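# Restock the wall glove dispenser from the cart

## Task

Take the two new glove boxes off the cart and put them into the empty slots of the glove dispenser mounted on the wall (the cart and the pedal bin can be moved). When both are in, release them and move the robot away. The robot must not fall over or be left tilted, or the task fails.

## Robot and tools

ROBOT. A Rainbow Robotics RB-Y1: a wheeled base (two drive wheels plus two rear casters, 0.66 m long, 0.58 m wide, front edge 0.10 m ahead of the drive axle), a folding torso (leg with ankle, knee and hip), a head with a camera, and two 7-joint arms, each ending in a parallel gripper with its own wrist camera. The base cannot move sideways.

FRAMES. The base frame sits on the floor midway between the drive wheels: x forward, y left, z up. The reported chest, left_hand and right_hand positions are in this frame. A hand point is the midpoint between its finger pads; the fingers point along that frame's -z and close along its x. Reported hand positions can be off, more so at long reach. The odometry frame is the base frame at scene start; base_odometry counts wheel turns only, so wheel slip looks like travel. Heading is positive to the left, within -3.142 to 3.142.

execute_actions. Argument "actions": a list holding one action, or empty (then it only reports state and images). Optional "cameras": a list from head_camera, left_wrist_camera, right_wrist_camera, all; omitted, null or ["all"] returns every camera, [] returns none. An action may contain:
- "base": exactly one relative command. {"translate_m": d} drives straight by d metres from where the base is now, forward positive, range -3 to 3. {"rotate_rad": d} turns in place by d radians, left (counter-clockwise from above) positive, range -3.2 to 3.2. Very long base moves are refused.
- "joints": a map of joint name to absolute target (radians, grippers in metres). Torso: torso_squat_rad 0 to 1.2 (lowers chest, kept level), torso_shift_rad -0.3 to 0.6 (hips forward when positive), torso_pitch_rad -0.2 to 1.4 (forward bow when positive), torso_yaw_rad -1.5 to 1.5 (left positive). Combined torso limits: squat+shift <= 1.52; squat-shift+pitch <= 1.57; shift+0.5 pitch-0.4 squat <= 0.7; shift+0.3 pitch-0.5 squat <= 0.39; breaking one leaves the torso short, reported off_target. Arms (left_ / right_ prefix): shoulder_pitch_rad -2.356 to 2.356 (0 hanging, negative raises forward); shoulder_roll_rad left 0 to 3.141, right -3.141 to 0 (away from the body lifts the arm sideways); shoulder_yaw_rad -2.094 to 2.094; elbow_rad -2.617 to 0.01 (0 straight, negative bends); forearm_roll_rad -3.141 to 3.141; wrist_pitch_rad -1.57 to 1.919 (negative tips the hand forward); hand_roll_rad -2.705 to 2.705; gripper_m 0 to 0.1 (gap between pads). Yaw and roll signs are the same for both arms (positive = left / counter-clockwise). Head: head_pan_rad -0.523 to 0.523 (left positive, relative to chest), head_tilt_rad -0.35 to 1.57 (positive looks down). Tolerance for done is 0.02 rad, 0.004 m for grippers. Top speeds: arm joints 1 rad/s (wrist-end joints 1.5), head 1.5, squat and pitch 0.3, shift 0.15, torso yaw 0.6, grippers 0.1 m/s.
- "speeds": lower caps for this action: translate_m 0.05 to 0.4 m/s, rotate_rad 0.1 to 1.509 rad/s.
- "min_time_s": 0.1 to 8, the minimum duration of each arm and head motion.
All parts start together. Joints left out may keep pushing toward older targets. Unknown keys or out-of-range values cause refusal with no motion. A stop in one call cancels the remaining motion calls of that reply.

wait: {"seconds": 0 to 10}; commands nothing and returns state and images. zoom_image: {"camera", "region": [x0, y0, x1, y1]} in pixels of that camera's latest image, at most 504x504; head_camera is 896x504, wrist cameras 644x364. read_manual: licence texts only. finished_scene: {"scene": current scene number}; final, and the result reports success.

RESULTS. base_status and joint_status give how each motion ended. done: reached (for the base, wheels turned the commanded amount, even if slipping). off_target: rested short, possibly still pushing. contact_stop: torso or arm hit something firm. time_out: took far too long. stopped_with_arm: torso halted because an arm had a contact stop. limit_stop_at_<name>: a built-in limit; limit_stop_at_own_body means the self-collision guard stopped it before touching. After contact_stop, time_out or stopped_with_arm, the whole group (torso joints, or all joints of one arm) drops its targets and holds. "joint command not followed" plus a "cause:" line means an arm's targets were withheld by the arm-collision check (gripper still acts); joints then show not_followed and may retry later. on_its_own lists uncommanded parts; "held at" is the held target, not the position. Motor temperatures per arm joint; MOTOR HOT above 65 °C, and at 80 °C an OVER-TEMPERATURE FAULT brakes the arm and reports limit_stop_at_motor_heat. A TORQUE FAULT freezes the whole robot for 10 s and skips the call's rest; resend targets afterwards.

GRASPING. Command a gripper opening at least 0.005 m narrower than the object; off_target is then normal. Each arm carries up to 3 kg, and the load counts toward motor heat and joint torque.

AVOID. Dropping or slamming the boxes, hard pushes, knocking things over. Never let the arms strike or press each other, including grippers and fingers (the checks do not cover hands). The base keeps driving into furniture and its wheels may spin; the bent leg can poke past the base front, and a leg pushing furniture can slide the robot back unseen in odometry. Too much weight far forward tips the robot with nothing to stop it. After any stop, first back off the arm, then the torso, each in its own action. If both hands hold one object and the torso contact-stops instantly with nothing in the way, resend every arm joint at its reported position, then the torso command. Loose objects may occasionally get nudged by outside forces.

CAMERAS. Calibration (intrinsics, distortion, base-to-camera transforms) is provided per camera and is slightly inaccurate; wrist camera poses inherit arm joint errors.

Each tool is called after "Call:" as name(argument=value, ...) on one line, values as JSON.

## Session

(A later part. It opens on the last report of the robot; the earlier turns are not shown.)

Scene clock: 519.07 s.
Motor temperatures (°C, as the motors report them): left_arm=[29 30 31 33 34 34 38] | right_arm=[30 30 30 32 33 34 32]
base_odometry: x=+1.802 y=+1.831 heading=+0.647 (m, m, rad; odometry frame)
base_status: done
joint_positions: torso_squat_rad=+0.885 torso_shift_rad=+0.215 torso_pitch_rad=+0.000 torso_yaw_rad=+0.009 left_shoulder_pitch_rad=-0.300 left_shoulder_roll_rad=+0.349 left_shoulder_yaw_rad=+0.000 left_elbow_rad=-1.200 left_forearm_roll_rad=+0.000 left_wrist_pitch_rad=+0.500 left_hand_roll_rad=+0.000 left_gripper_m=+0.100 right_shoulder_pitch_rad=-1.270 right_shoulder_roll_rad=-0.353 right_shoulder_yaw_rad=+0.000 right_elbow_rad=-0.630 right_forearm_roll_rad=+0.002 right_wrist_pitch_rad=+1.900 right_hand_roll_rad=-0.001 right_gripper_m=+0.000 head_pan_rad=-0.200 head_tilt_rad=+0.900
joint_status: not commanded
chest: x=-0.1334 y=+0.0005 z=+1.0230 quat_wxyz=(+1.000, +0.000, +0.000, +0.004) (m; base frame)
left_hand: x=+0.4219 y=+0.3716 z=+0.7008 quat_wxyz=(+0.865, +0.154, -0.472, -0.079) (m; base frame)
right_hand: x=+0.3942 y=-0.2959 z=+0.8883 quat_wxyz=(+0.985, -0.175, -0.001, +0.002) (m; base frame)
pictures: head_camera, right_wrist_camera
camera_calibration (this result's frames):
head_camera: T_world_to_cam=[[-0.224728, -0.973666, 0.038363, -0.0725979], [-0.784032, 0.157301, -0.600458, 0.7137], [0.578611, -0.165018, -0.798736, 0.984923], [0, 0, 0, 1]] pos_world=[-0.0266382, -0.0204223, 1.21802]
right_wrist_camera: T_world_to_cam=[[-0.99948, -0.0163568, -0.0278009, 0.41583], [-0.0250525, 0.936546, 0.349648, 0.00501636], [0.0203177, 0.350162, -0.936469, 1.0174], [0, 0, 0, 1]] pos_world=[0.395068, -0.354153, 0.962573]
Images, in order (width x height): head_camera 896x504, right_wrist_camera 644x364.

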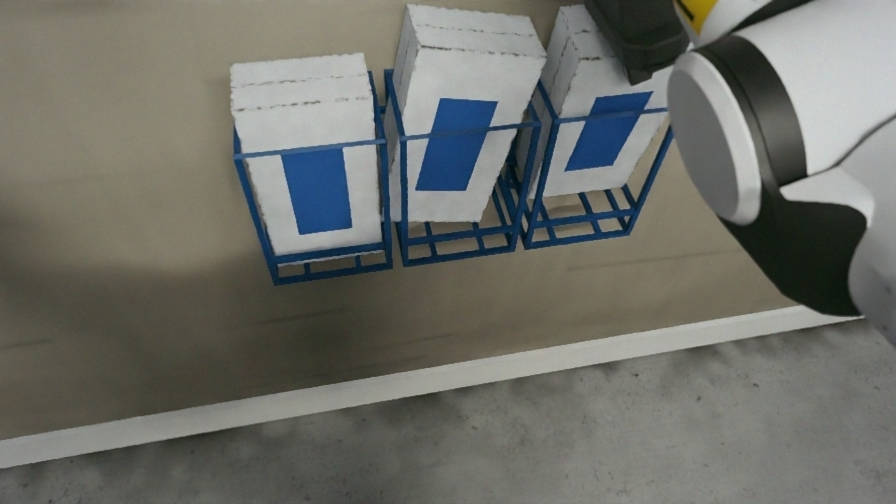

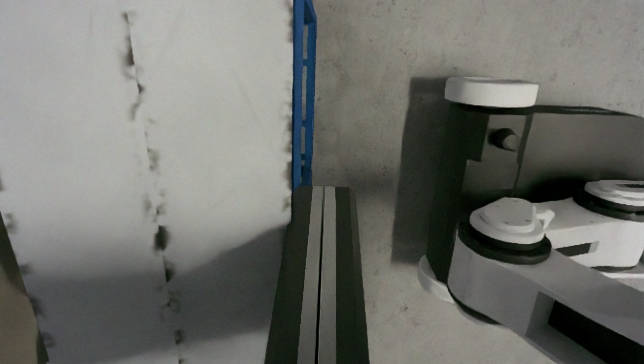

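Call:
execute_actions(actions=[{"base":{"translate_m":0.02},"speeds":{"translate_m":0.05}}], cameras=["head_camera","right_wrist_camera"])

Scene clock: 523.20 s.
Motor temperatures (°C, as the motors report them): left_arm=[29 30 31 33 34 34 38] | right_arm=[31 30 30 32 33 34 32]
base_odometry: x=+1.818 y=+1.843 heading=+0.646 (m, m, rad; odometry frame)
base_status: done
joint_positions: torso_squat_rad=+0.885 torso_shift_rad=+0.215 torso_pitch_rad=+0.000 torso_yaw_rad=+0.009 left_shoulder_pitch_rad=-0.300 left_shoulder_roll_rad=+0.349 left_shoulder_yaw_rad=+0.000 left_elbow_rad=-1.200 left_forearm_roll_rad=+0.000 left_wrist_pitch_rad=+0.500 left_hand_roll_rad=+0.000 left_gripper_m=+0.100 right_shoulder_pitch_rad=-1.270 right_shoulder_roll_rad=-0.353 right_shoulder_yaw_rad=+0.000 right_elbow_rad=-0.630 right_forearm_roll_rad=+0.002 right_wrist_pitch_rad=+1.900 right_hand_roll_rad=-0.001 right_gripper_m=+0.000 head_pan_rad=-0.200 head_tilt_rad=+0.900
joint_status: not commanded
chest: x=-0.1334 y=+0.0005 z=+1.0230 quat_wxyz=(+1.000, +0.000, +0.000, +0.004) (m; base frame)
left_hand: x=+0.4219 y=+0.3716 z=+0.7008 quat_wxyz=(+0.865, +0.154, -0.472, -0.079) (m; base frame)
right_hand: x=+0.3942 y=-0.2959 z=+0.8883 quat_wxyz=(+0.985, -0.175, -0.001, +0.002) (m; base frame)
pictures: head_camera, right_wrist_camera
camera_calibration (this result's frames):
head_camera: T_world_to_cam=[[-0.22473, -0.973666, 0.0383604, -0.0725961], [-0.784025, 0.157302, -0.600467, 0.713707], [0.57862, -0.165018, -0.798729, 0.984919], [0, 0, 0, 1]] pos_world=[-0.0266438, -0.0204224, 1.21803]
right_wrist_camera: T_world_to_cam=[[-0.99948, -0.0163572, -0.0277928, 0.415817], [-0.02505, 0.936545, 0.349651, 0.00500914], [0.0203099, 0.350166, -0.936468, 1.01741], [0, 0, 0, 1]] pos_world=[0.395063, -0.35415, 0.962574]
Images, in order (width x height): head_camera 896x504, right_wrist_camera 644x364.

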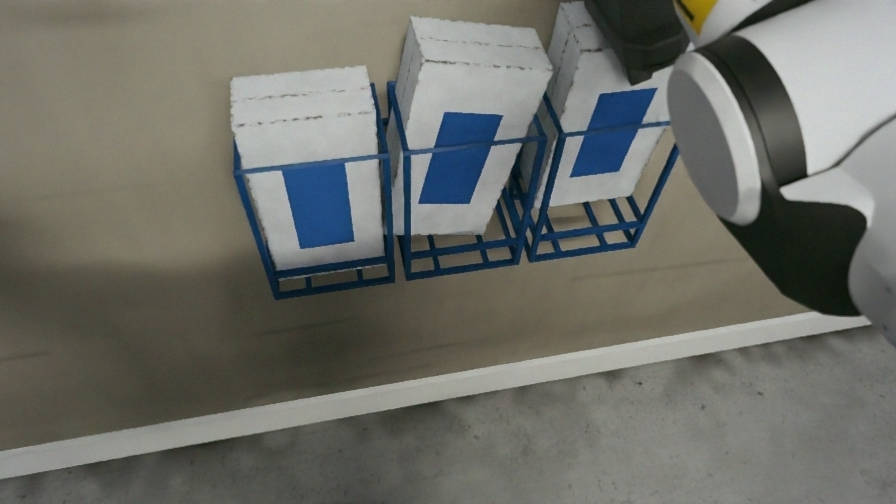

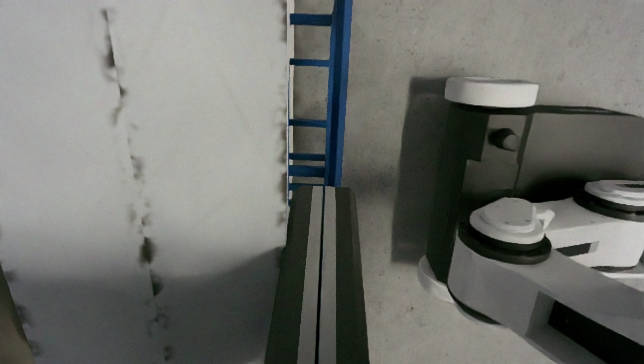

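Call:
zoom_image(camera="head_camera", region=[220, 0, 700, 310])

Region (220, 0, 700, 310) of head_camera's 896x504 image, scaled by 1.050, with more detail than that image has; it fills the top 326 rows of this view, and the rest is white.

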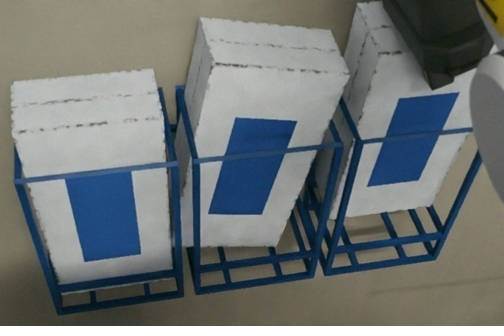

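Call:
execute_actions(actions=[{"base":{"translate_m":-0.05},"speeds":{"translate_m":0.1},"joints":{"left_shoulder_pitch_rad":0,"left_elbow_rad":-0.3,"left_wrist_pitch_rad":0,"left_shoulder_roll_rad":0.15}}], cameras=[])

Call:
execute_actions(actions=[{"joints":{"torso_squat_rad":0.7,"torso_shift_rad":0.19,"torso_yaw_rad":-0.2}}], cameras=[])

Call:
execute_actions(actions=[{"base":{"translate_m":0.12},"speeds":{"translate_m":0.1}}], cameras=["head_camera","right_wrist_camera"])

Scene clock: 548.33 s.
Motor temperatures (°C, as the motors report them): left_arm=[29 30 31 33 34 34 38] | right_arm=[31 30 30 32 33 33 32]
base_odometry: x=+1.778 y=+1.813 heading=+0.648 (m, m, rad; odometry frame)
base_status: done
joint_positions: torso_squat_rad=+0.885 torso_shift_rad=+0.215 torso_pitch_rad=+0.000 torso_yaw_rad=+0.009 left_shoulder_pitch_rad=+0.000 left_shoulder_roll_rad=+0.150 left_shoulder_yaw_rad=+0.000 left_elbow_rad=-0.300 left_forearm_roll_rad=+0.000 left_wrist_pitch_rad=+0.000 left_hand_roll_rad=+0.000 left_gripper_m=+0.100 right_shoulder_pitch_rad=-1.270 right_shoulder_roll_rad=-0.353 right_shoulder_yaw_rad=+0.000 right_elbow_rad=-0.630 right_forearm_roll_rad=+0.002 right_wrist_pitch_rad=+1.900 right_hand_roll_rad=-0.001 right_gripper_m=+0.000 head_pan_rad=-0.200 head_tilt_rad=+0.900
joint_status: all done
chest: x=-0.1334 y=+0.0005 z=+1.0230 quat_wxyz=(+1.000, +0.000, +0.000, +0.004) (m; base frame)
left_hand: x=+0.0086 y=+0.3337 z=+0.3614 quat_wxyz=(+0.986, +0.075, -0.148, -0.007) (m; base frame)
right_hand: x=+0.3942 y=-0.2958 z=+0.8883 quat_wxyz=(+0.985, -0.175, -0.001, +0.002) (m; base frame)
pictures: none
No camera images: the call's "cameras" was empty. Leave "cameras" out to get every camera's image.

Scene clock: 549.73 s.
Motor temperatures (°C, as the motors report them): left_arm=[29 30 31 33 34 34 38] | right_arm=[31 30 30 32 33 33 32]
base_odometry: x=+1.778 y=+1.813 heading=+0.648 (m, m, rad; odometry frame)
base_status: not commanded
joint_positions: torso_squat_rad=+0.700 torso_shift_rad=+0.190 torso_pitch_rad=+0.000 torso_yaw_rad=-0.200 left_shoulder_pitch_rad=+0.000 left_shoulder_roll_rad=+0.150 left_shoulder_yaw_rad=+0.000 left_elbow_rad=-0.300 left_forearm_roll_rad=+0.000 left_wrist_pitch_rad=+0.000 left_hand_roll_rad=+0.000 left_gripper_m=+0.100 right_shoulder_pitch_rad=-1.270 right_shoulder_roll_rad=-0.353 right_shoulder_yaw_rad=+0.000 right_elbow_rad=-0.630 right_forearm_roll_rad=+0.002 right_wrist_pitch_rad=+1.900 right_hand_roll_rad=-0.001 right_gripper_m=+0.000 head_pan_rad=-0.200 head_tilt_rad=+0.900
joint_status: all done
chest: x=-0.1268 y=+0.0005 z=+1.1157 quat_wxyz=(+0.995, +0.000, +0.000, -0.100) (m; base frame)
left_hand: x=+0.0811 y=+0.2971 z=+0.4540 quat_wxyz=(+0.980, +0.059, -0.155, -0.109) (m; base frame)
right_hand: x=+0.3280 y=-0.3986 z=+0.9809 quat_wxyz=(+0.979, -0.174, +0.017, -0.101) (m; base frame)
pictures: none
No camera images: the call's "cameras" was empty. Leave "cameras" out to get every camera's image.

Scene clock: 551.83 s.
Motor temperatures (°C, as the motors report them): left_arm=[29 30 31 33 34 34 38] | right_arm=[31 30 30 32 33 33 32]
base_odometry: x=+1.873 y=+1.885 heading=+0.647 (m, m, rad; odometry frame)
base_status: done
joint_positions: torso_squat_rad=+0.700 torso_shift_rad=+0.190 torso_pitch_rad=+0.000 torso_yaw_rad=-0.200 left_shoulder_pitch_rad=+0.000 left_shoulder_roll_rad=+0.150 left_shoulder_yaw_rad=+0.000 left_elbow_rad=-0.300 left_forearm_roll_rad=+0.000 left_wrist_pitch_rad=+0.000 left_hand_roll_rad=+0.000 left_gripper_m=+0.100 right_shoulder_pitch_rad=-1.270 right_shoulder_roll_rad=-0.353 right_shoulder_yaw_rad=+0.000 right_elbow_rad=-0.630 right_forearm_roll_rad=+0.002 right_wrist_pitch_rad=+1.900 right_hand_roll_rad=-0.001 right_gripper_m=+0.000 head_pan_rad=-0.200 head_tilt_rad=+0.900
joint_status: not commanded
chest: x=-0.1268 y=+0.0005 z=+1.1157 quat_wxyz=(+0.995, +0.000, +0.000, -0.100) (m; base frame)
left_hand: x=+0.0812 y=+0.2971 z=+0.4540 quat_wxyz=(+0.980, +0.059, -0.155, -0.109) (m; base frame)
right_hand: x=+0.3280 y=-0.3986 z=+0.9810 quat_wxyz=(+0.979, -0.174, +0.017, -0.101) (m; base frame)
pictures: head_camera, right_wrist_camera
camera_calibration (this result's frames):
head_camera: T_world_to_cam=[[-0.421463, -0.906032, 0.0384128, -0.0996301], [-0.734499, 0.316213, -0.600434, 0.780654], [0.531866, -0.281275, -0.798751, 1.04929], [0, 0, 0, 1]] pos_world=[-0.0266833, -0.0419822, 1.31068]
right_wrist_camera: T_world_to_cam=[[-0.98121, 0.190941, -0.0277402, 0.427118], [0.169425, 0.921439, 0.349636, -0.00261511], [0.0923206, 0.338366, -0.936475, 1.11317], [0, 0, 0, 1]] pos_world=[0.316767, -0.455802, 1.05521]
Images, in order (width x height): head_camera 896x504, right_wrist_camera 644x364.

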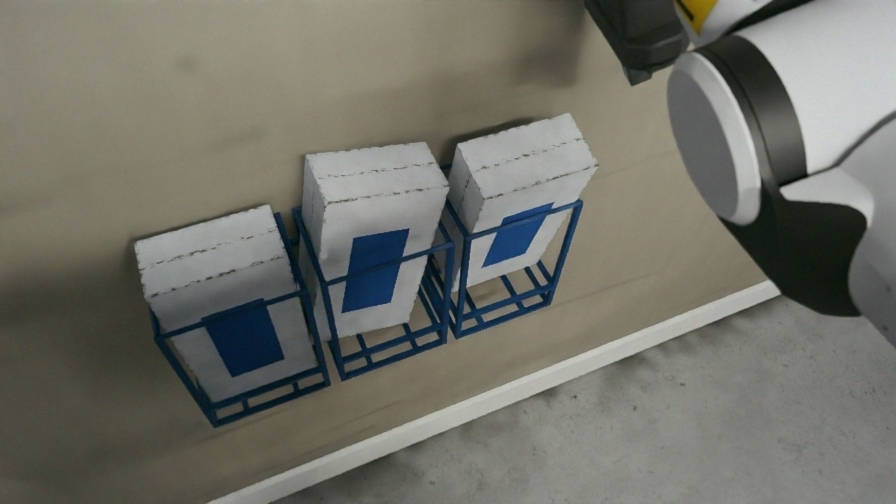

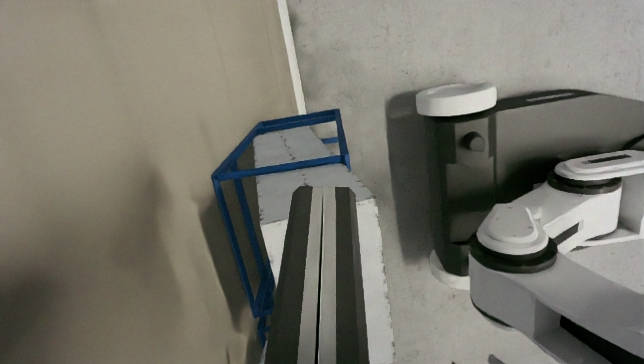

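Call:
execute_actions(actions=[{"base":{"translate_m":-0.12},"speeds":{"translate_m":0.15}}], cameras=[])

Call:
execute_actions(actions=[{"joints":{"torso_squat_rad":0.87,"torso_shift_rad":0.215,"torso_yaw_rad":0.0}}], cameras=[])

Call:
execute_actions(actions=[{"base":{"translate_m":0.075},"speeds":{"translate_m":0.05}}], cameras=["head_camera","right_wrist_camera"])

Scene clock: 568.67 s.
Motor temperatures (°C, as the motors report them): left_arm=[28 29 31 32 34 34 38] | right_arm=[31 30 30 32 33 32 32]
base_odometry: x=+1.778 y=+1.813 heading=+0.649 (m, m, rad; odometry frame)
base_status: done
joint_positions: torso_squat_rad=+0.700 torso_shift_rad=+0.190 torso_pitch_rad=+0.000 torso_yaw_rad=-0.200 left_shoulder_pitch_rad=+0.000 left_shoulder_roll_rad=+0.150 left_shoulder_yaw_rad=+0.000 left_elbow_rad=-0.300 left_forearm_roll_rad=+0.000 left_wrist_pitch_rad=+0.000 left_hand_roll_rad=+0.000 left_gripper_m=+0.100 right_shoulder_pitch_rad=-1.270 right_shoulder_roll_rad=-0.353 right_shoulder_yaw_rad=+0.000 right_elbow_rad=-0.630 right_forearm_roll_rad=+0.002 right_wrist_pitch_rad=+1.900 right_hand_roll_rad=-0.001 right_gripper_m=+0.000 head_pan_rad=-0.200 head_tilt_rad=+0.900
joint_status: not commanded
chest: x=-0.1269 y=+0.0005 z=+1.1157 quat_wxyz=(+0.995, +0.000, +0.000, -0.100) (m; base frame)
left_hand: x=+0.0813 y=+0.2971 z=+0.4541 quat_wxyz=(+0.980, +0.059, -0.156, -0.109) (m; base frame)
right_hand: x=+0.3279 y=-0.3986 z=+0.9811 quat_wxyz=(+0.979, -0.174, +0.017, -0.101) (m; base frame)
pictures: none
No camera images: the call's "cameras" was empty. Leave "cameras" out to get every camera's image.

Scene clock: 570.03 s.
Motor temperatures (°C, as the motors report them): left_arm=[28 29 31 32 34 34 38] | right_arm=[31 30 30 32 33 32 32]
base_odometry: x=+1.778 y=+1.813 heading=+0.649 (m, m, rad; odometry frame)
base_status: not commanded
joint_positions: torso_squat_rad=+0.870 torso_shift_rad=+0.215 torso_pitch_rad=+0.000 torso_yaw_rad=+0.000 left_shoulder_pitch_rad=+0.000 left_shoulder_roll_rad=+0.150 left_shoulder_yaw_rad=+0.000 left_elbow_rad=-0.300 left_forearm_roll_rad=+0.000 left_wrist_pitch_rad=+0.000 left_hand_roll_rad=+0.000 left_gripper_m=+0.100 right_shoulder_pitch_rad=-1.270 right_shoulder_roll_rad=-0.353 right_shoulder_yaw_rad=+0.000 right_elbow_rad=-0.630 right_forearm_roll_rad=+0.002 right_wrist_pitch_rad=+1.900 right_hand_roll_rad=-0.001 right_gripper_m=+0.000 head_pan_rad=-0.200 head_tilt_rad=+0.900
joint_status: all done
chest: x=-0.1317 y=+0.0005 z=+1.0309 quat_wxyz=(+1.000, +0.000, +0.000, +0.000) (m; base frame)
left_hand: x=+0.0134 y=+0.3325 z=+0.3693 quat_wxyz=(+0.986, +0.074, -0.149, -0.011) (m; base frame)
right_hand: x=+0.3933 y=-0.3003 z=+0.8963 quat_wxyz=(+0.985, -0.175, +0.000, -0.002) (m; base frame)
pictures: none
No camera images: the call's "cameras" was empty. Leave "cameras" out to get every camera's image.

Scene clock: 572.43 s.
Motor temperatures (°C, as the motors report them): left_arm=[28 29 31 32 34 34 38] | right_arm=[31 30 30 32 33 32 32]
base_odometry: x=+1.837 y=+1.858 heading=+0.648 (m, m, rad; odometry frame)
base_status: done
joint_positions: torso_squat_rad=+0.870 torso_shift_rad=+0.215 torso_pitch_rad=+0.000 torso_yaw_rad=+0.000 left_shoulder_pitch_rad=+0.000 left_shoulder_roll_rad=+0.150 left_shoulder_yaw_rad=+0.000 left_elbow_rad=-0.300 left_forearm_roll_rad=+0.000 left_wrist_pitch_rad=+0.000 left_hand_roll_rad=+0.000 left_gripper_m=+0.100 right_shoulder_pitch_rad=-1.270 right_shoulder_roll_rad=-0.353 right_shoulder_yaw_rad=+0.000 right_elbow_rad=-0.630 right_forearm_roll_rad=+0.002 right_wrist_pitch_rad=+1.900 right_hand_roll_rad=-0.001 right_gripper_m=+0.000 head_pan_rad=-0.200 head_tilt_rad=+0.900
joint_status: not commanded
chest: x=-0.1316 y=+0.0005 z=+1.0309 quat_wxyz=(+1.000, +0.000, +0.000, +0.000) (m; base frame)
left_hand: x=+0.0134 y=+0.3325 z=+0.3693 quat_wxyz=(+0.986, +0.074, -0.149, -0.011) (m; base frame)
right_hand: x=+0.3933 y=-0.3004 z=+0.8962 quat_wxyz=(+0.985, -0.175, +0.000, -0.002) (m; base frame)
pictures: head_camera, right_wrist_camera
camera_calibration (this result's frames):
head_camera: T_world_to_cam=[[-0.233137, -0.971687, 0.0383617, -0.0736104], [-0.782674, 0.164083, -0.600415, 0.719945], [0.577121, -0.170003, -0.798768, 0.990051], [0, 0, 0, 1]] pos_world=[-0.025057, -0.021345, 1.22591]
right_wrist_camera: T_world_to_cam=[[-0.999587, -0.00781109, -0.0276664, 0.417617], [-0.0169992, 0.9367, 0.349721, 0.00326859], [0.0231834, 0.350047, -0.936445, 1.02513], [0, 0, 0, 1]] pos_world=[0.393734, -0.358645, 0.970393]
Images, in order (width x height): head_camera 896x504, right_wrist_camera 644x364.

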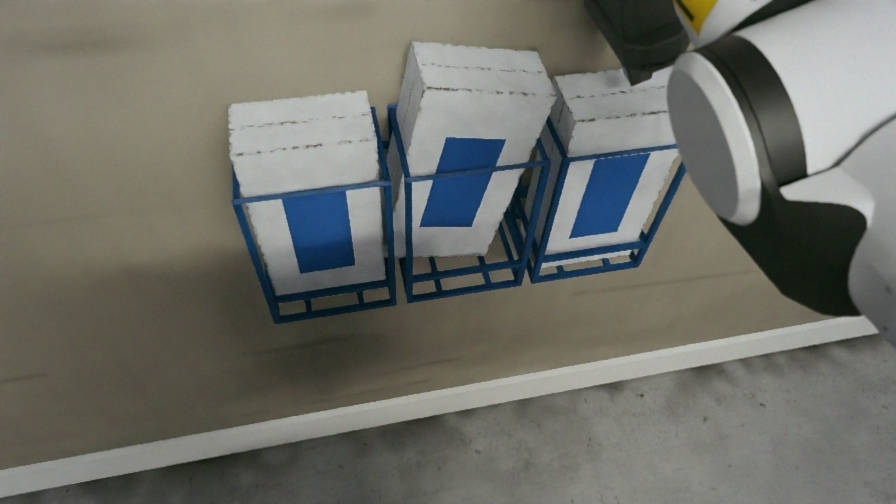

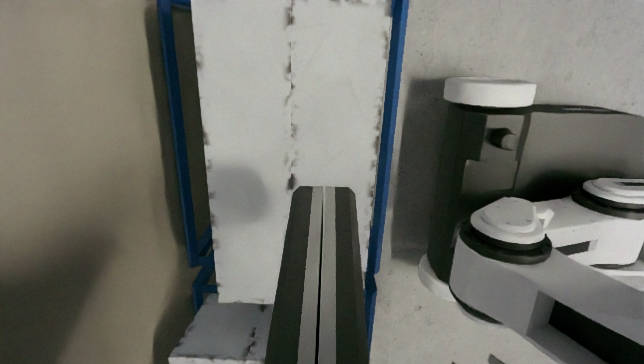

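Call:
execute_actions(actions=[{"base":{"translate_m":-0.04},"speeds":{"translate_m":0.1},"joints":{"torso_squat_rad":0.84,"torso_shift_rad":0.21}}], cameras=[])

Call:
execute_actions(actions=[{"joints":{"torso_yaw_rad":0.14}}], cameras=["head_camera","right_wrist_camera"])

Scene clock: 582.70 s.
Motor temperatures (°C, as the motors report them): left_arm=[28 29 31 32 34 34 38] | right_arm=[31 30 30 32 33 32 32]
base_odometry: x=+1.806 y=+1.834 heading=+0.649 (m, m, rad; odometry frame)
base_status: done
joint_positions: torso_squat_rad=+0.840 torso_shift_rad=+0.210 torso_pitch_rad=+0.000 torso_yaw_rad=+0.000 left_shoulder_pitch_rad=+0.000 left_shoulder_roll_rad=+0.150 left_shoulder_yaw_rad=+0.000 left_elbow_rad=-0.300 left_forearm_roll_rad=+0.000 left_wrist_pitch_rad=+0.000 left_hand_roll_rad=+0.000 left_gripper_m=+0.100 right_shoulder_pitch_rad=-1.270 right_shoulder_roll_rad=-0.353 right_shoulder_yaw_rad=+0.000 right_elbow_rad=-0.630 right_forearm_roll_rad=+0.002 right_wrist_pitch_rad=+1.900 right_hand_roll_rad=-0.001 right_gripper_m=+0.000 head_pan_rad=-0.200 head_tilt_rad=+0.900
joint_status: all done
chest: x=-0.1305 y=+0.0005 z=+1.0469 quat_wxyz=(+1.000, +0.000, +0.000, +0.000) (m; base frame)
left_hand: x=+0.0145 y=+0.3325 z=+0.3853 quat_wxyz=(+0.986, +0.074, -0.149, -0.011) (m; base frame)
right_hand: x=+0.3944 y=-0.3004 z=+0.9121 quat_wxyz=(+0.985, -0.175, +0.000, -0.002) (m; base frame)
pictures: none
No camera images: the call's "cameras" was empty. Leave "cameras" out to get every camera's image.

Scene clock: 583.67 s.
Motor temperatures (°C, as the motors report them): left_arm=[28 29 31 32 34 34 38] | right_arm=[31 30 30 32 33 32 32]
base_odometry: x=+1.806 y=+1.834 heading=+0.649 (m, m, rad; odometry frame)
base_status: not commanded
joint_positions: torso_squat_rad=+0.840 torso_shift_rad=+0.210 torso_pitch_rad=+0.000 torso_yaw_rad=+0.140 left_shoulder_pitch_rad=+0.000 left_shoulder_roll_rad=+0.150 left_shoulder_yaw_rad=+0.000 left_elbow_rad=-0.300 left_forearm_roll_rad=+0.000 left_wrist_pitch_rad=+0.000 left_hand_roll_rad=+0.000 left_gripper_m=+0.100 right_shoulder_pitch_rad=-1.270 right_shoulder_roll_rad=-0.353 right_shoulder_yaw_rad=+0.000 right_elbow_rad=-0.630 right_forearm_roll_rad=+0.002 right_wrist_pitch_rad=+1.900 right_hand_roll_rad=-0.001 right_gripper_m=+0.000 head_pan_rad=-0.200 head_tilt_rad=+0.900
joint_status: all done
chest: x=-0.1305 y=+0.0005 z=+1.0469 quat_wxyz=(+0.998, +0.000, +0.000, +0.070) (m; base frame)
left_hand: x=-0.0332 y=+0.3495 z=+0.3853 quat_wxyz=(+0.984, +0.084, -0.143, +0.058) (m; base frame)
right_hand: x=+0.4313 y=-0.2241 z=+0.9121 quat_wxyz=(+0.982, -0.175, -0.012, +0.067) (m; base frame)
pictures: head_camera, right_wrist_camera
camera_calibration (this result's frames):
head_camera: T_world_to_cam=[[-0.0952132, -0.994719, 0.0383279, -0.0559092], [-0.797917, 0.0532409, -0.600412, 0.728421], [0.5952, -0.0877496, -0.798772, 1.00451], [0, 0, 0, 1]] pos_world=[-0.0219913, -0.00624991, 1.24187]
right_wrist_camera: T_world_to_cam=[[-0.988696, -0.14736, -0.0276553, 0.420578], [-0.147668, 0.925119, 0.349784, -0.0194251], [-0.0259597, 0.349914, -0.936422, 1.03361], [0, 0, 0, 1]] pos_world=[0.439788, -0.281729, 0.986324]
Images, in order (width x height): head_camera 896x504, right_wrist_camera 644x364.

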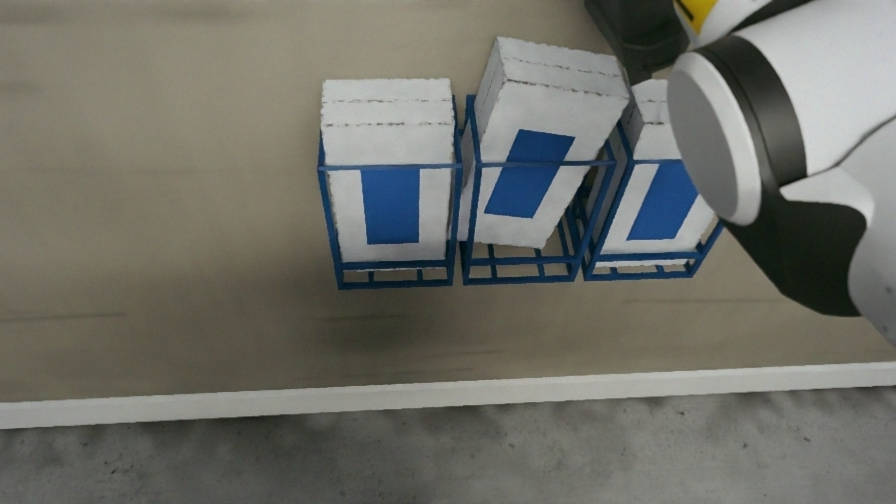

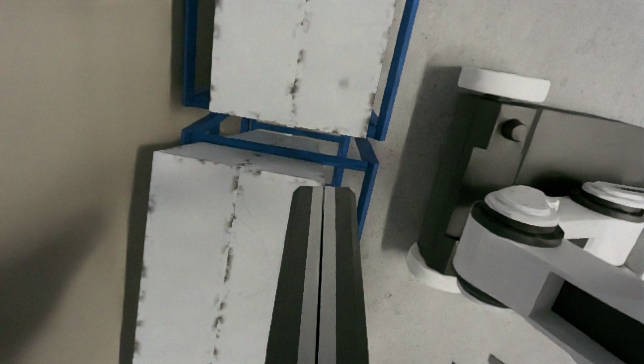

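Call:
execute_actions(actions=[{"joints":{"torso_yaw_rad":0.22}}], cameras=["head_camera","right_wrist_camera"])

Scene clock: 588.13 s.
Motor temperatures (°C, as the motors report them): left_arm=[28 29 31 32 34 34 38] | right_arm=[31 30 30 32 33 32 32]
base_odometry: x=+1.806 y=+1.834 heading=+0.649 (m, m, rad; odometry frame)
base_status: not commanded
joint_positions: torso_squat_rad=+0.840 torso_shift_rad=+0.210 torso_pitch_rad=+0.000 torso_yaw_rad=+0.220 left_shoulder_pitch_rad=+0.000 left_shoulder_roll_rad=+0.150 left_shoulder_yaw_rad=+0.000 left_elbow_rad=-0.300 left_forearm_roll_rad=+0.000 left_wrist_pitch_rad=+0.000 left_hand_roll_rad=+0.000 left_gripper_m=+0.100 right_shoulder_pitch_rad=-1.270 right_shoulder_roll_rad=-0.353 right_shoulder_yaw_rad=+0.000 right_elbow_rad=-0.630 right_forearm_roll_rad=+0.002 right_wrist_pitch_rad=+1.900 right_hand_roll_rad=-0.001 right_gripper_m=+0.000 head_pan_rad=-0.200 head_tilt_rad=+0.900
joint_status: all done
chest: x=-0.1305 y=+0.0005 z=+1.0469 quat_wxyz=(+0.994, +0.000, +0.000, +0.110) (m; base frame)
left_hand: x=-0.0615 y=+0.3562 z=+0.3853 quat_wxyz=(+0.981, +0.090, -0.140, +0.097) (m; base frame)
right_hand: x=+0.4474 y=-0.1785 z=+0.9121 quat_wxyz=(+0.979, -0.174, -0.019, +0.106) (m; base frame)
pictures: head_camera, right_wrist_camera
camera_calibration (this result's frames):
head_camera: T_world_to_cam=[[-0.0154295, -0.999146, 0.0383201, -0.0454775], [-0.799631, -0.0106785, -0.600396, 0.728212], [0.600293, -0.0399058, -0.798784, 1.00517], [0, 0, 0, 1]] pos_world=[-0.0217962, 0.00244953, 1.24187]
right_wrist_camera: T_world_to_cam=[[-0.973766, -0.225866, -0.0276461, 0.422562], [-0.221091, 0.910365, 0.349793, -0.0290156], [-0.0538384, 0.346728, -0.936419, 1.02997], [0, 0, 0, 1]] pos_world=[0.460513, -0.235262, 0.986314]
Images, in order (width x height): head_camera 896x504, right_wrist_camera 644x364.

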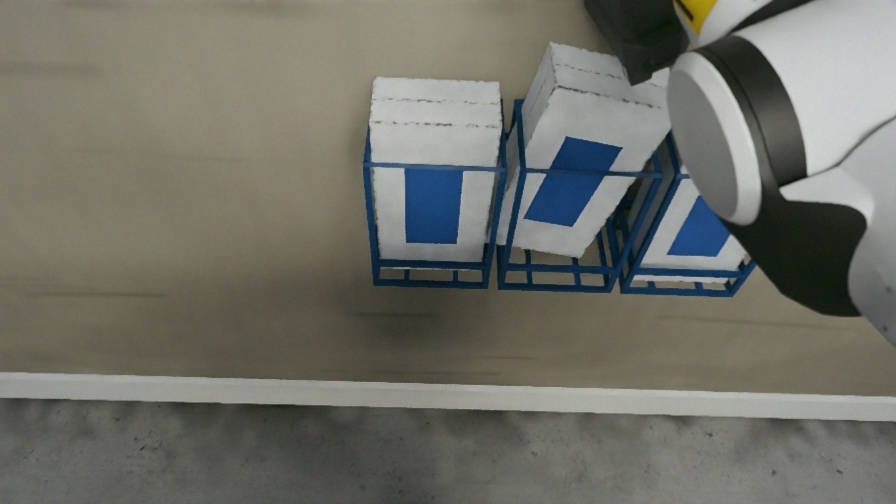

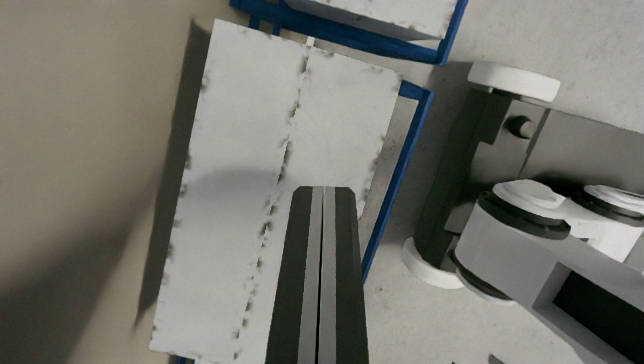

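Call:
execute_actions(actions=[{"base":{"translate_m":-0.11},"speeds":{"translate_m":0.15}}], cameras=[])

Call:
execute_actions(actions=[{"joints":{"torso_squat_rad":0.86,"torso_shift_rad":0.215,"torso_yaw_rad":0.24,"right_hand_roll_rad":-0.24}}], cameras=[])

Call:
execute_actions(actions=[{"base":{"translate_m":0.08},"speeds":{"translate_m":0.05}}], cameras=["head_camera","right_wrist_camera"])

Scene clock: 603.03 s.
Motor temperatures (°C, as the motors report them): left_arm=[28 29 31 32 34 34 38] | right_arm=[31 30 30 32 33 32 32]
base_odometry: x=+1.718 y=+1.768 heading=+0.650 (m, m, rad; odometry frame)
base_status: done
joint_positions: torso_squat_rad=+0.840 torso_shift_rad=+0.210 torso_pitch_rad=+0.000 torso_yaw_rad=+0.220 left_shoulder_pitch_rad=+0.000 left_shoulder_roll_rad=+0.150 left_shoulder_yaw_rad=+0.000 left_elbow_rad=-0.300 left_forearm_roll_rad=+0.000 left_wrist_pitch_rad=+0.000 left_hand_roll_rad=+0.000 left_gripper_m=+0.100 right_shoulder_pitch_rad=-1.270 right_shoulder_roll_rad=-0.353 right_shoulder_yaw_rad=+0.000 right_elbow_rad=-0.630 right_forearm_roll_rad=+0.002 right_wrist_pitch_rad=+1.900 right_hand_roll_rad=-0.001 right_gripper_m=+0.000 head_pan_rad=-0.200 head_tilt_rad=+0.900
joint_status: not commanded
chest: x=-0.1306 y=+0.0005 z=+1.0469 quat_wxyz=(+0.994, +0.000, +0.000, +0.110) (m; base frame)
left_hand: x=-0.0614 y=+0.3562 z=+0.3853 quat_wxyz=(+0.981, +0.090, -0.140, +0.097) (m; base frame)
right_hand: x=+0.4474 y=-0.1785 z=+0.9122 quat_wxyz=(+0.979, -0.174, -0.019, +0.106) (m; base frame)
pictures: none
No camera images: the call's "cameras" was empty. Leave "cameras" out to get every camera's image.

Scene clock: 603.77 s.
Motor temperatures (°C, as the motors report them): left_arm=[28 29 31 32 34 34 38] | right_arm=[31 30 30 32 33 32 32]
base_odometry: x=+1.718 y=+1.768 heading=+0.650 (m, m, rad; odometry frame)
base_status: not commanded
joint_positions: torso_squat_rad=+0.860 torso_shift_rad=+0.215 torso_pitch_rad=+0.000 torso_yaw_rad=+0.240 left_shoulder_pitch_rad=+0.000 left_shoulder_roll_rad=+0.150 left_shoulder_yaw_rad=+0.000 left_elbow_rad=-0.300 left_forearm_roll_rad=+0.000 left_wrist_pitch_rad=+0.000 left_hand_roll_rad=+0.000 left_gripper_m=+0.100 right_shoulder_pitch_rad=-1.270 right_shoulder_roll_rad=-0.353 right_shoulder_yaw_rad=+0.000 right_elbow_rad=-0.630 right_forearm_roll_rad=+0.002 right_wrist_pitch_rad=+1.900 right_hand_roll_rad=-0.240 right_gripper_m=+0.000 head_pan_rad=-0.200 head_tilt_rad=+0.900
joint_status: all done
chest: x=-0.1305 y=+0.0005 z=+1.0361 quat_wxyz=(+0.993, +0.000, +0.000, +0.120) (m; base frame)
left_hand: x=-0.0685 y=+0.3575 z=+0.3745 quat_wxyz=(+0.980, +0.091, -0.139, +0.107) (m; base frame)
right_hand: x=+0.4509 y=-0.1670 z=+0.9014 quat_wxyz=(+0.985, -0.170, -0.042, -0.002) (m; base frame)
pictures: none
No camera images: the call's "cameras" was empty. Leave "cameras" out to get every camera's image.

Scene clock: 606.27 s.
Motor temperatures (°C, as the motors report them): left_arm=[28 29 31 32 34 34 38] | right_arm=[31 30 30 32 33 32 32]
base_odometry: x=+1.782 y=+1.816 heading=+0.649 (m, m, rad; odometry frame)
base_status: done
joint_positions: torso_squat_rad=+0.860 torso_shift_rad=+0.215 torso_pitch_rad=+0.000 torso_yaw_rad=+0.240 left_shoulder_pitch_rad=+0.000 left_shoulder_roll_rad=+0.150 left_shoulder_yaw_rad=+0.000 left_elbow_rad=-0.300 left_forearm_roll_rad=+0.000 left_wrist_pitch_rad=+0.000 left_hand_roll_rad=+0.000 left_gripper_m=+0.100 right_shoulder_pitch_rad=-1.270 right_shoulder_roll_rad=-0.353 right_shoulder_yaw_rad=+0.000 right_elbow_rad=-0.630 right_forearm_roll_rad=+0.002 right_wrist_pitch_rad=+1.900 right_hand_roll_rad=-0.240 right_gripper_m=+0.000 head_pan_rad=-0.200 head_tilt_rad=+0.900
joint_status: not commanded
chest: x=-0.1305 y=+0.0005 z=+1.0361 quat_wxyz=(+0.993, +0.000, +0.000, +0.120) (m; base frame)
left_hand: x=-0.0685 y=+0.3575 z=+0.3745 quat_wxyz=(+0.980, +0.091, -0.139, +0.107) (m; base frame)
right_hand: x=+0.4510 y=-0.1670 z=+0.9013 quat_wxyz=(+0.985, -0.170, -0.042, -0.002) (m; base frame)
pictures: head_camera, right_wrist_camera
camera_calibration (this result's frames):
head_camera: T_world_to_cam=[[0.00450785, -0.999256, 0.0383111, -0.0424667], [-0.799304, -0.0266226, -0.600337, 0.721814], [0.60091, -0.027916, -0.798829, 0.996643], [0, 0, 0, 1]] pos_world=[-0.0217528, 0.0046037, 1.23111]
right_wrist_camera: T_world_to_cam=[[-0.993753, -0.0222704, -0.109354, 0.544967], [-0.0600446, 0.932664, 0.355713, -0.109156], [0.094069, 0.360057, -0.928176, 0.944175], [0, 0, 0, 1]] pos_world=[0.44619, -0.226014, 0.974783]
Images, in order (width x height): head_camera 896x504, right_wrist_camera 644x364.

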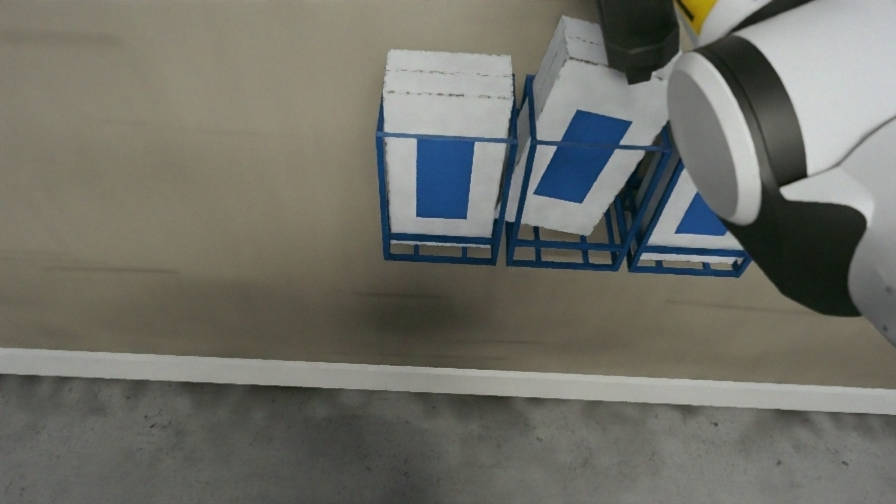

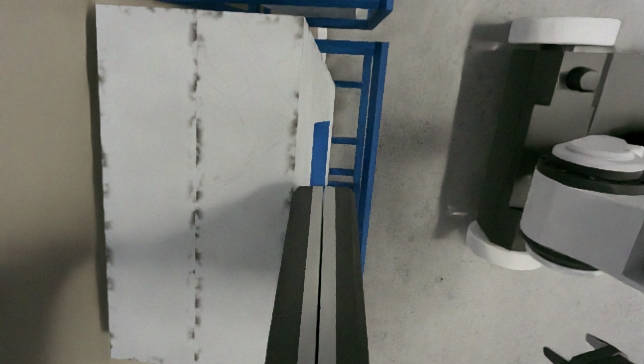

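Call:
execute_actions(actions=[{"joints":{"torso_squat_rad":0.78,"torso_shift_rad":0.2}}], cameras=[])

Call:
execute_actions(actions=[{"base":{"translate_m":0.04},"speeds":{"translate_m":0.05}}], cameras=[])

Call:
execute_actions(actions=[{"joints":{"torso_squat_rad":0.87,"torso_shift_rad":0.215}}], cameras=["head_camera","right_wrist_camera"])

Scene clock: 615.63 s.
Motor temperatures (°C, as the motors report them): left_arm=[28 29 31 32 34 34 38] | right_arm=[32 30 30 32 33 32 32]
base_odometry: x=+1.782 y=+1.816 heading=+0.649 (m, m, rad; odometry frame)
base_status: not commanded
joint_positions: torso_squat_rad=+0.780 torso_shift_rad=+0.200 torso_pitch_rad=+0.000 torso_yaw_rad=+0.240 left_shoulder_pitch_rad=+0.000 left_shoulder_roll_rad=+0.150 left_shoulder_yaw_rad=+0.000 left_elbow_rad=-0.300 left_forearm_roll_rad=+0.000 left_wrist_pitch_rad=+0.000 left_hand_roll_rad=+0.000 left_gripper_m=+0.100 right_shoulder_pitch_rad=-1.270 right_shoulder_roll_rad=-0.353 right_shoulder_yaw_rad=+0.000 right_elbow_rad=-0.630 right_forearm_roll_rad=+0.002 right_wrist_pitch_rad=+1.900 right_hand_roll_rad=-0.240 right_gripper_m=+0.000 head_pan_rad=-0.200 head_tilt_rad=+0.900
joint_status: all done
chest: x=-0.1290 y=+0.0005 z=+1.0776 quat_wxyz=(+0.993, +0.000, +0.000, +0.120) (m; base frame)
left_hand: x=-0.0671 y=+0.3575 z=+0.4160 quat_wxyz=(+0.980, +0.091, -0.139, +0.107) (m; base frame)
right_hand: x=+0.4524 y=-0.1669 z=+0.9428 quat_wxyz=(+0.985, -0.170, -0.042, -0.002) (m; base frame)
pictures: none
No camera images: the call's "cameras" was empty. Leave "cameras" out to get every camera's image.

Scene clock: 626.43 s.
Motor temperatures (°C, as the motors report them): left_arm=[28 29 31 32 34 34 38] | right_arm=[32 30 30 32 33 45 32]
TORQUE FAULT: right_wrist_pitch_rad reached its load limit. The robot stopped for 10 seconds, dropped its targets and accepts commands again. The stop added 9.4 s to the call and to motion_time.
base_odometry: x=+1.811 y=+1.839 heading=+0.647 (m, m, rad; odometry frame)
base_status: done
joint_positions: torso_squat_rad=+0.780 torso_shift_rad=+0.198 torso_pitch_rad=-0.003 torso_yaw_rad=+0.240 left_shoulder_pitch_rad=+0.000 left_shoulder_roll_rad=+0.150 left_shoulder_yaw_rad=+0.000 left_elbow_rad=-0.300 left_forearm_roll_rad=+0.000 left_wrist_pitch_rad=+0.000 left_hand_roll_rad=+0.000 left_gripper_m=+0.100 right_shoulder_pitch_rad=-1.267 right_shoulder_roll_rad=-0.347 right_shoulder_yaw_rad=+0.000 right_elbow_rad=-0.626 right_forearm_roll_rad=+0.000 right_wrist_pitch_rad=+1.909 right_hand_roll_rad=-0.240 right_gripper_m=+0.000 head_pan_rad=-0.200 head_tilt_rad=+0.900
joint_status: not commanded
chest: x=-0.1310 y=+0.0006 z=+1.0776 quat_wxyz=(+0.993, +0.000, -0.002, +0.119) (m; base frame)
left_hand: x=-0.0666 y=+0.3575 z=+0.4162 quat_wxyz=(+0.980, +0.091, -0.141, +0.107) (m; base frame)
right_hand: x=+0.4467 y=-0.1657 z=+0.9411 quat_wxyz=(+0.985, -0.171, -0.035, -0.001) (m; base frame)
pictures: none
No camera images: the call's "cameras" was empty. Leave "cameras" out to get every camera's image.

not run: a stop came earlier in this reply.

Call:
execute_actions(actions=[{"base":{"translate_m":-0.11},"speeds":{"translate_m":0.1}}], cameras=[])

Call:
execute_actions(actions=[{"joints":{"right_wrist_pitch_rad":1.5,"right_shoulder_pitch_rad":-1.27,"right_shoulder_roll_rad":-0.349,"right_shoulder_yaw_rad":0,"right_elbow_rad":-0.63,"right_forearm_roll_rad":0,"right_hand_roll_rad":-0.24,"torso_squat_rad":0.78,"torso_shift_rad":0.2,"torso_pitch_rad":0,"torso_yaw_rad":0.24}}], cameras=["head_camera","right_wrist_camera"])

Scene clock: 635.93 s.
Motor temperatures (°C, as the motors report them): left_arm=[28 29 31 32 34 34 38] | right_arm=[32 31 30 33 34 52 32]
base_odometry: x=+1.724 y=+1.772 heading=+0.647 (m, m, rad; odometry frame)
base_status: done
joint_positions: torso_squat_rad=+0.780 torso_shift_rad=+0.200 torso_pitch_rad=+0.000 torso_yaw_rad=+0.240 left_shoulder_pitch_rad=+0.000 left_shoulder_roll_rad=+0.150 left_shoulder_yaw_rad=+0.000 left_elbow_rad=-0.300 left_forearm_roll_rad=+0.000 left_wrist_pitch_rad=+0.000 left_hand_roll_rad=+0.000 left_gripper_m=+0.100 right_shoulder_pitch_rad=-1.268 right_shoulder_roll_rad=-0.350 right_shoulder_yaw_rad=+0.000 right_elbow_rad=-0.628 right_forearm_roll_rad=+0.001 right_wrist_pitch_rad=+1.904 right_hand_roll_rad=-0.240 right_gripper_m=+0.000 head_pan_rad=-0.200 head_tilt_rad=+0.900
joint_status: not commanded
chest: x=-0.1290 y=+0.0005 z=+1.0776 quat_wxyz=(+0.993, +0.000, +0.000, +0.120) (m; base frame)
left_hand: x=-0.0670 y=+0.3575 z=+0.4160 quat_wxyz=(+0.980, +0.091, -0.139, +0.107) (m; base frame)
right_hand: x=+0.4503 y=-0.1663 z=+0.9407 quat_wxyz=(+0.985, -0.170, -0.037, -0.001) (m; base frame)
pictures: none
No camera images: the call's "cameras" was empty. Leave "cameras" out to get every camera's image.

Scene clock: 636.80 s.
Motor temperatures (°C, as the motors report them): left_arm=[27 29 31 32 34 34 38] | right_arm=[32 31 30 33 34 51 32]
base_odometry: x=+1.724 y=+1.772 heading=+0.647 (m, m, rad; odometry frame)
base_status: not commanded
joint_positions: torso_squat_rad=+0.780 torso_shift_rad=+0.200 torso_pitch_rad=+0.000 torso_yaw_rad=+0.240 left_shoulder_pitch_rad=+0.000 left_shoulder_roll_rad=+0.150 left_shoulder_yaw_rad=+0.000 left_elbow_rad=-0.300 left_forearm_roll_rad=+0.000 left_wrist_pitch_rad=+0.000 left_hand_roll_rad=+0.000 left_gripper_m=+0.100 right_shoulder_pitch_rad=-1.270 right_shoulder_roll_rad=-0.349 right_shoulder_yaw_rad=+0.000 right_elbow_rad=-0.630 right_forearm_roll_rad=+0.000 right_wrist_pitch_rad=+1.500 right_hand_roll_rad=-0.240 right_gripper_m=+0.000 head_pan_rad=-0.200 head_tilt_rad=+0.900
joint_status: all done
chest: x=-0.1291 y=+0.0005 z=+1.0776 quat_wxyz=(+0.993, +0.000, +0.000, +0.120) (m; base frame)
left_hand: x=-0.0670 y=+0.3575 z=+0.4160 quat_wxyz=(+0.980, +0.091, -0.139, +0.107) (m; base frame)
right_hand: x=+0.5375 y=-0.1373 z=+0.9590 quat_wxyz=(+0.965, -0.119, -0.230, +0.034) (m; base frame)
pictures: head_camera, right_wrist_camera
camera_calibration (this result's frames):
head_camera: T_world_to_cam=[[0.0044962, -0.999254, 0.0383663, -0.0440627], [-0.799194, -0.0266515, -0.600482, 0.748006], [0.601056, -0.0279623, -0.798717, 1.02889], [0, 0, 0, 1]] pos_world=[-0.0204229, 0.00467594, 1.27265]
right_wrist_camera: T_world_to_cam=[[-0.878075, -0.12974, -0.4606, 0.897822], [-0.322196, 0.871959, 0.368615, -0.0319709], [0.3538, 0.472075, -0.807447, 0.738875], [0, 0, 0, 1]] pos_world=[0.51664, -0.204443, 1.02192]
Images, in order (width x height): head_camera 896x504, right_wrist_camera 644x364.

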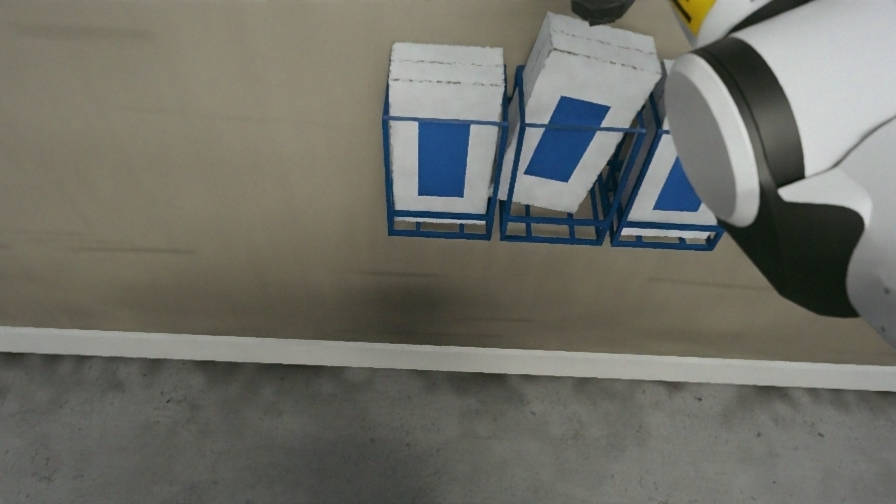

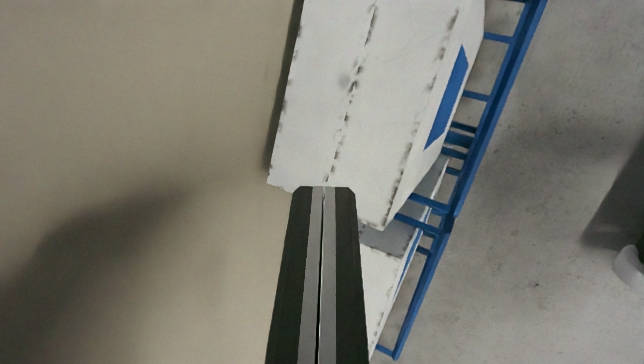

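Call:
execute_actions(actions=[{"joints":{"torso_squat_rad":0.86,"torso_shift_rad":0.21,"torso_yaw_rad":0.21}}], cameras=["head_camera","right_wrist_camera"])

Scene clock: 642.27 s.
Motor temperatures (°C, as the motors report them): left_arm=[27 29 31 32 34 34 38] | right_arm=[32 31 30 33 33 48 32]
base_odometry: x=+1.724 y=+1.772 heading=+0.647 (m, m, rad; odometry frame)
base_status: not commanded
joint_positions: torso_squat_rad=+0.860 torso_shift_rad=+0.210 torso_pitch_rad=+0.000 torso_yaw_rad=+0.210 left_shoulder_pitch_rad=+0.000 left_shoulder_roll_rad=+0.150 left_shoulder_yaw_rad=+0.000 left_elbow_rad=-0.300 left_forearm_roll_rad=+0.000 left_wrist_pitch_rad=+0.000 left_hand_roll_rad=+0.000 left_gripper_m=+0.100 right_shoulder_pitch_rad=-1.270 right_shoulder_roll_rad=-0.349 right_shoulder_yaw_rad=+0.000 right_elbow_rad=-0.630 right_forearm_roll_rad=+0.000 right_wrist_pitch_rad=+1.500 right_hand_roll_rad=-0.240 right_gripper_m=+0.000 head_pan_rad=-0.200 head_tilt_rad=+0.900
joint_status: all done
chest: x=-0.1328 y=+0.0005 z=+1.0366 quat_wxyz=(+0.994, +0.000, +0.000, +0.105) (m; base frame)
left_hand: x=-0.0600 y=+0.3555 z=+0.3750 quat_wxyz=(+0.982, +0.089, -0.141, +0.092) (m; base frame)
right_hand: x=+0.5294 y=-0.1571 z=+0.9181 quat_wxyz=(+0.966, -0.122, -0.228, +0.020) (m; base frame)
pictures: head_camera, right_wrist_camera
camera_calibration (this result's frames):
head_camera: T_world_to_cam=[[-0.0253396, -0.998942, 0.038364, -0.0464704], [-0.799487, -0.00278861, -0.600677, 0.720519], [0.600149, -0.0458925, -0.798571, 0.998112], [0, 0, 0, 1]] pos_world=[-0.0241478, 0.00139383, 1.23165]
right_wrist_camera: T_world_to_cam=[[-0.881378, -0.103516, -0.46093, 0.875498], [-0.296218, 0.881159, 0.368529, -0.0144684], [0.368004, 0.461349, -0.807298, 0.708812], [0, 0, 0, 1]] pos_world=[0.506513, -0.223633, 0.981098]
Images, in order (width x height): head_camera 896x504, right_wrist_camera 644x364.

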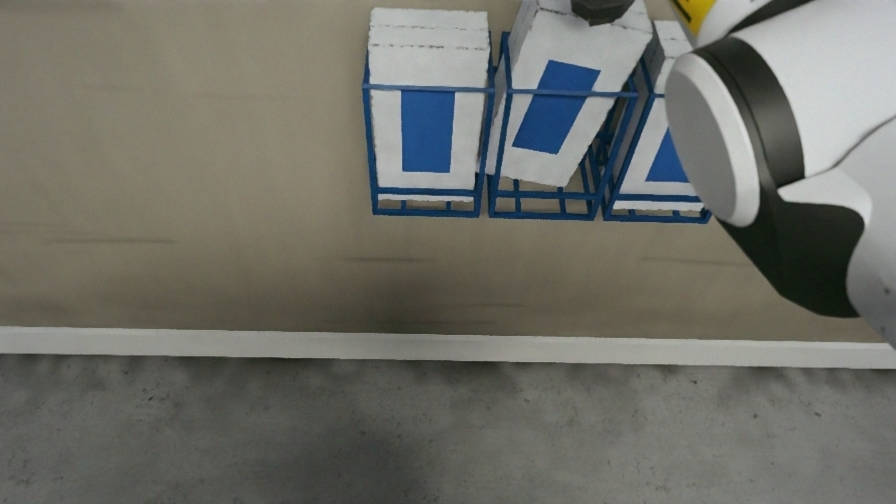

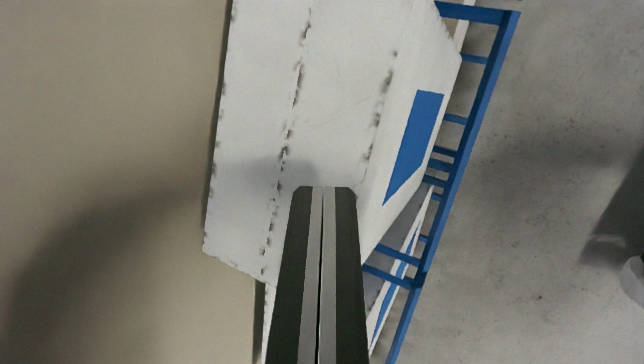

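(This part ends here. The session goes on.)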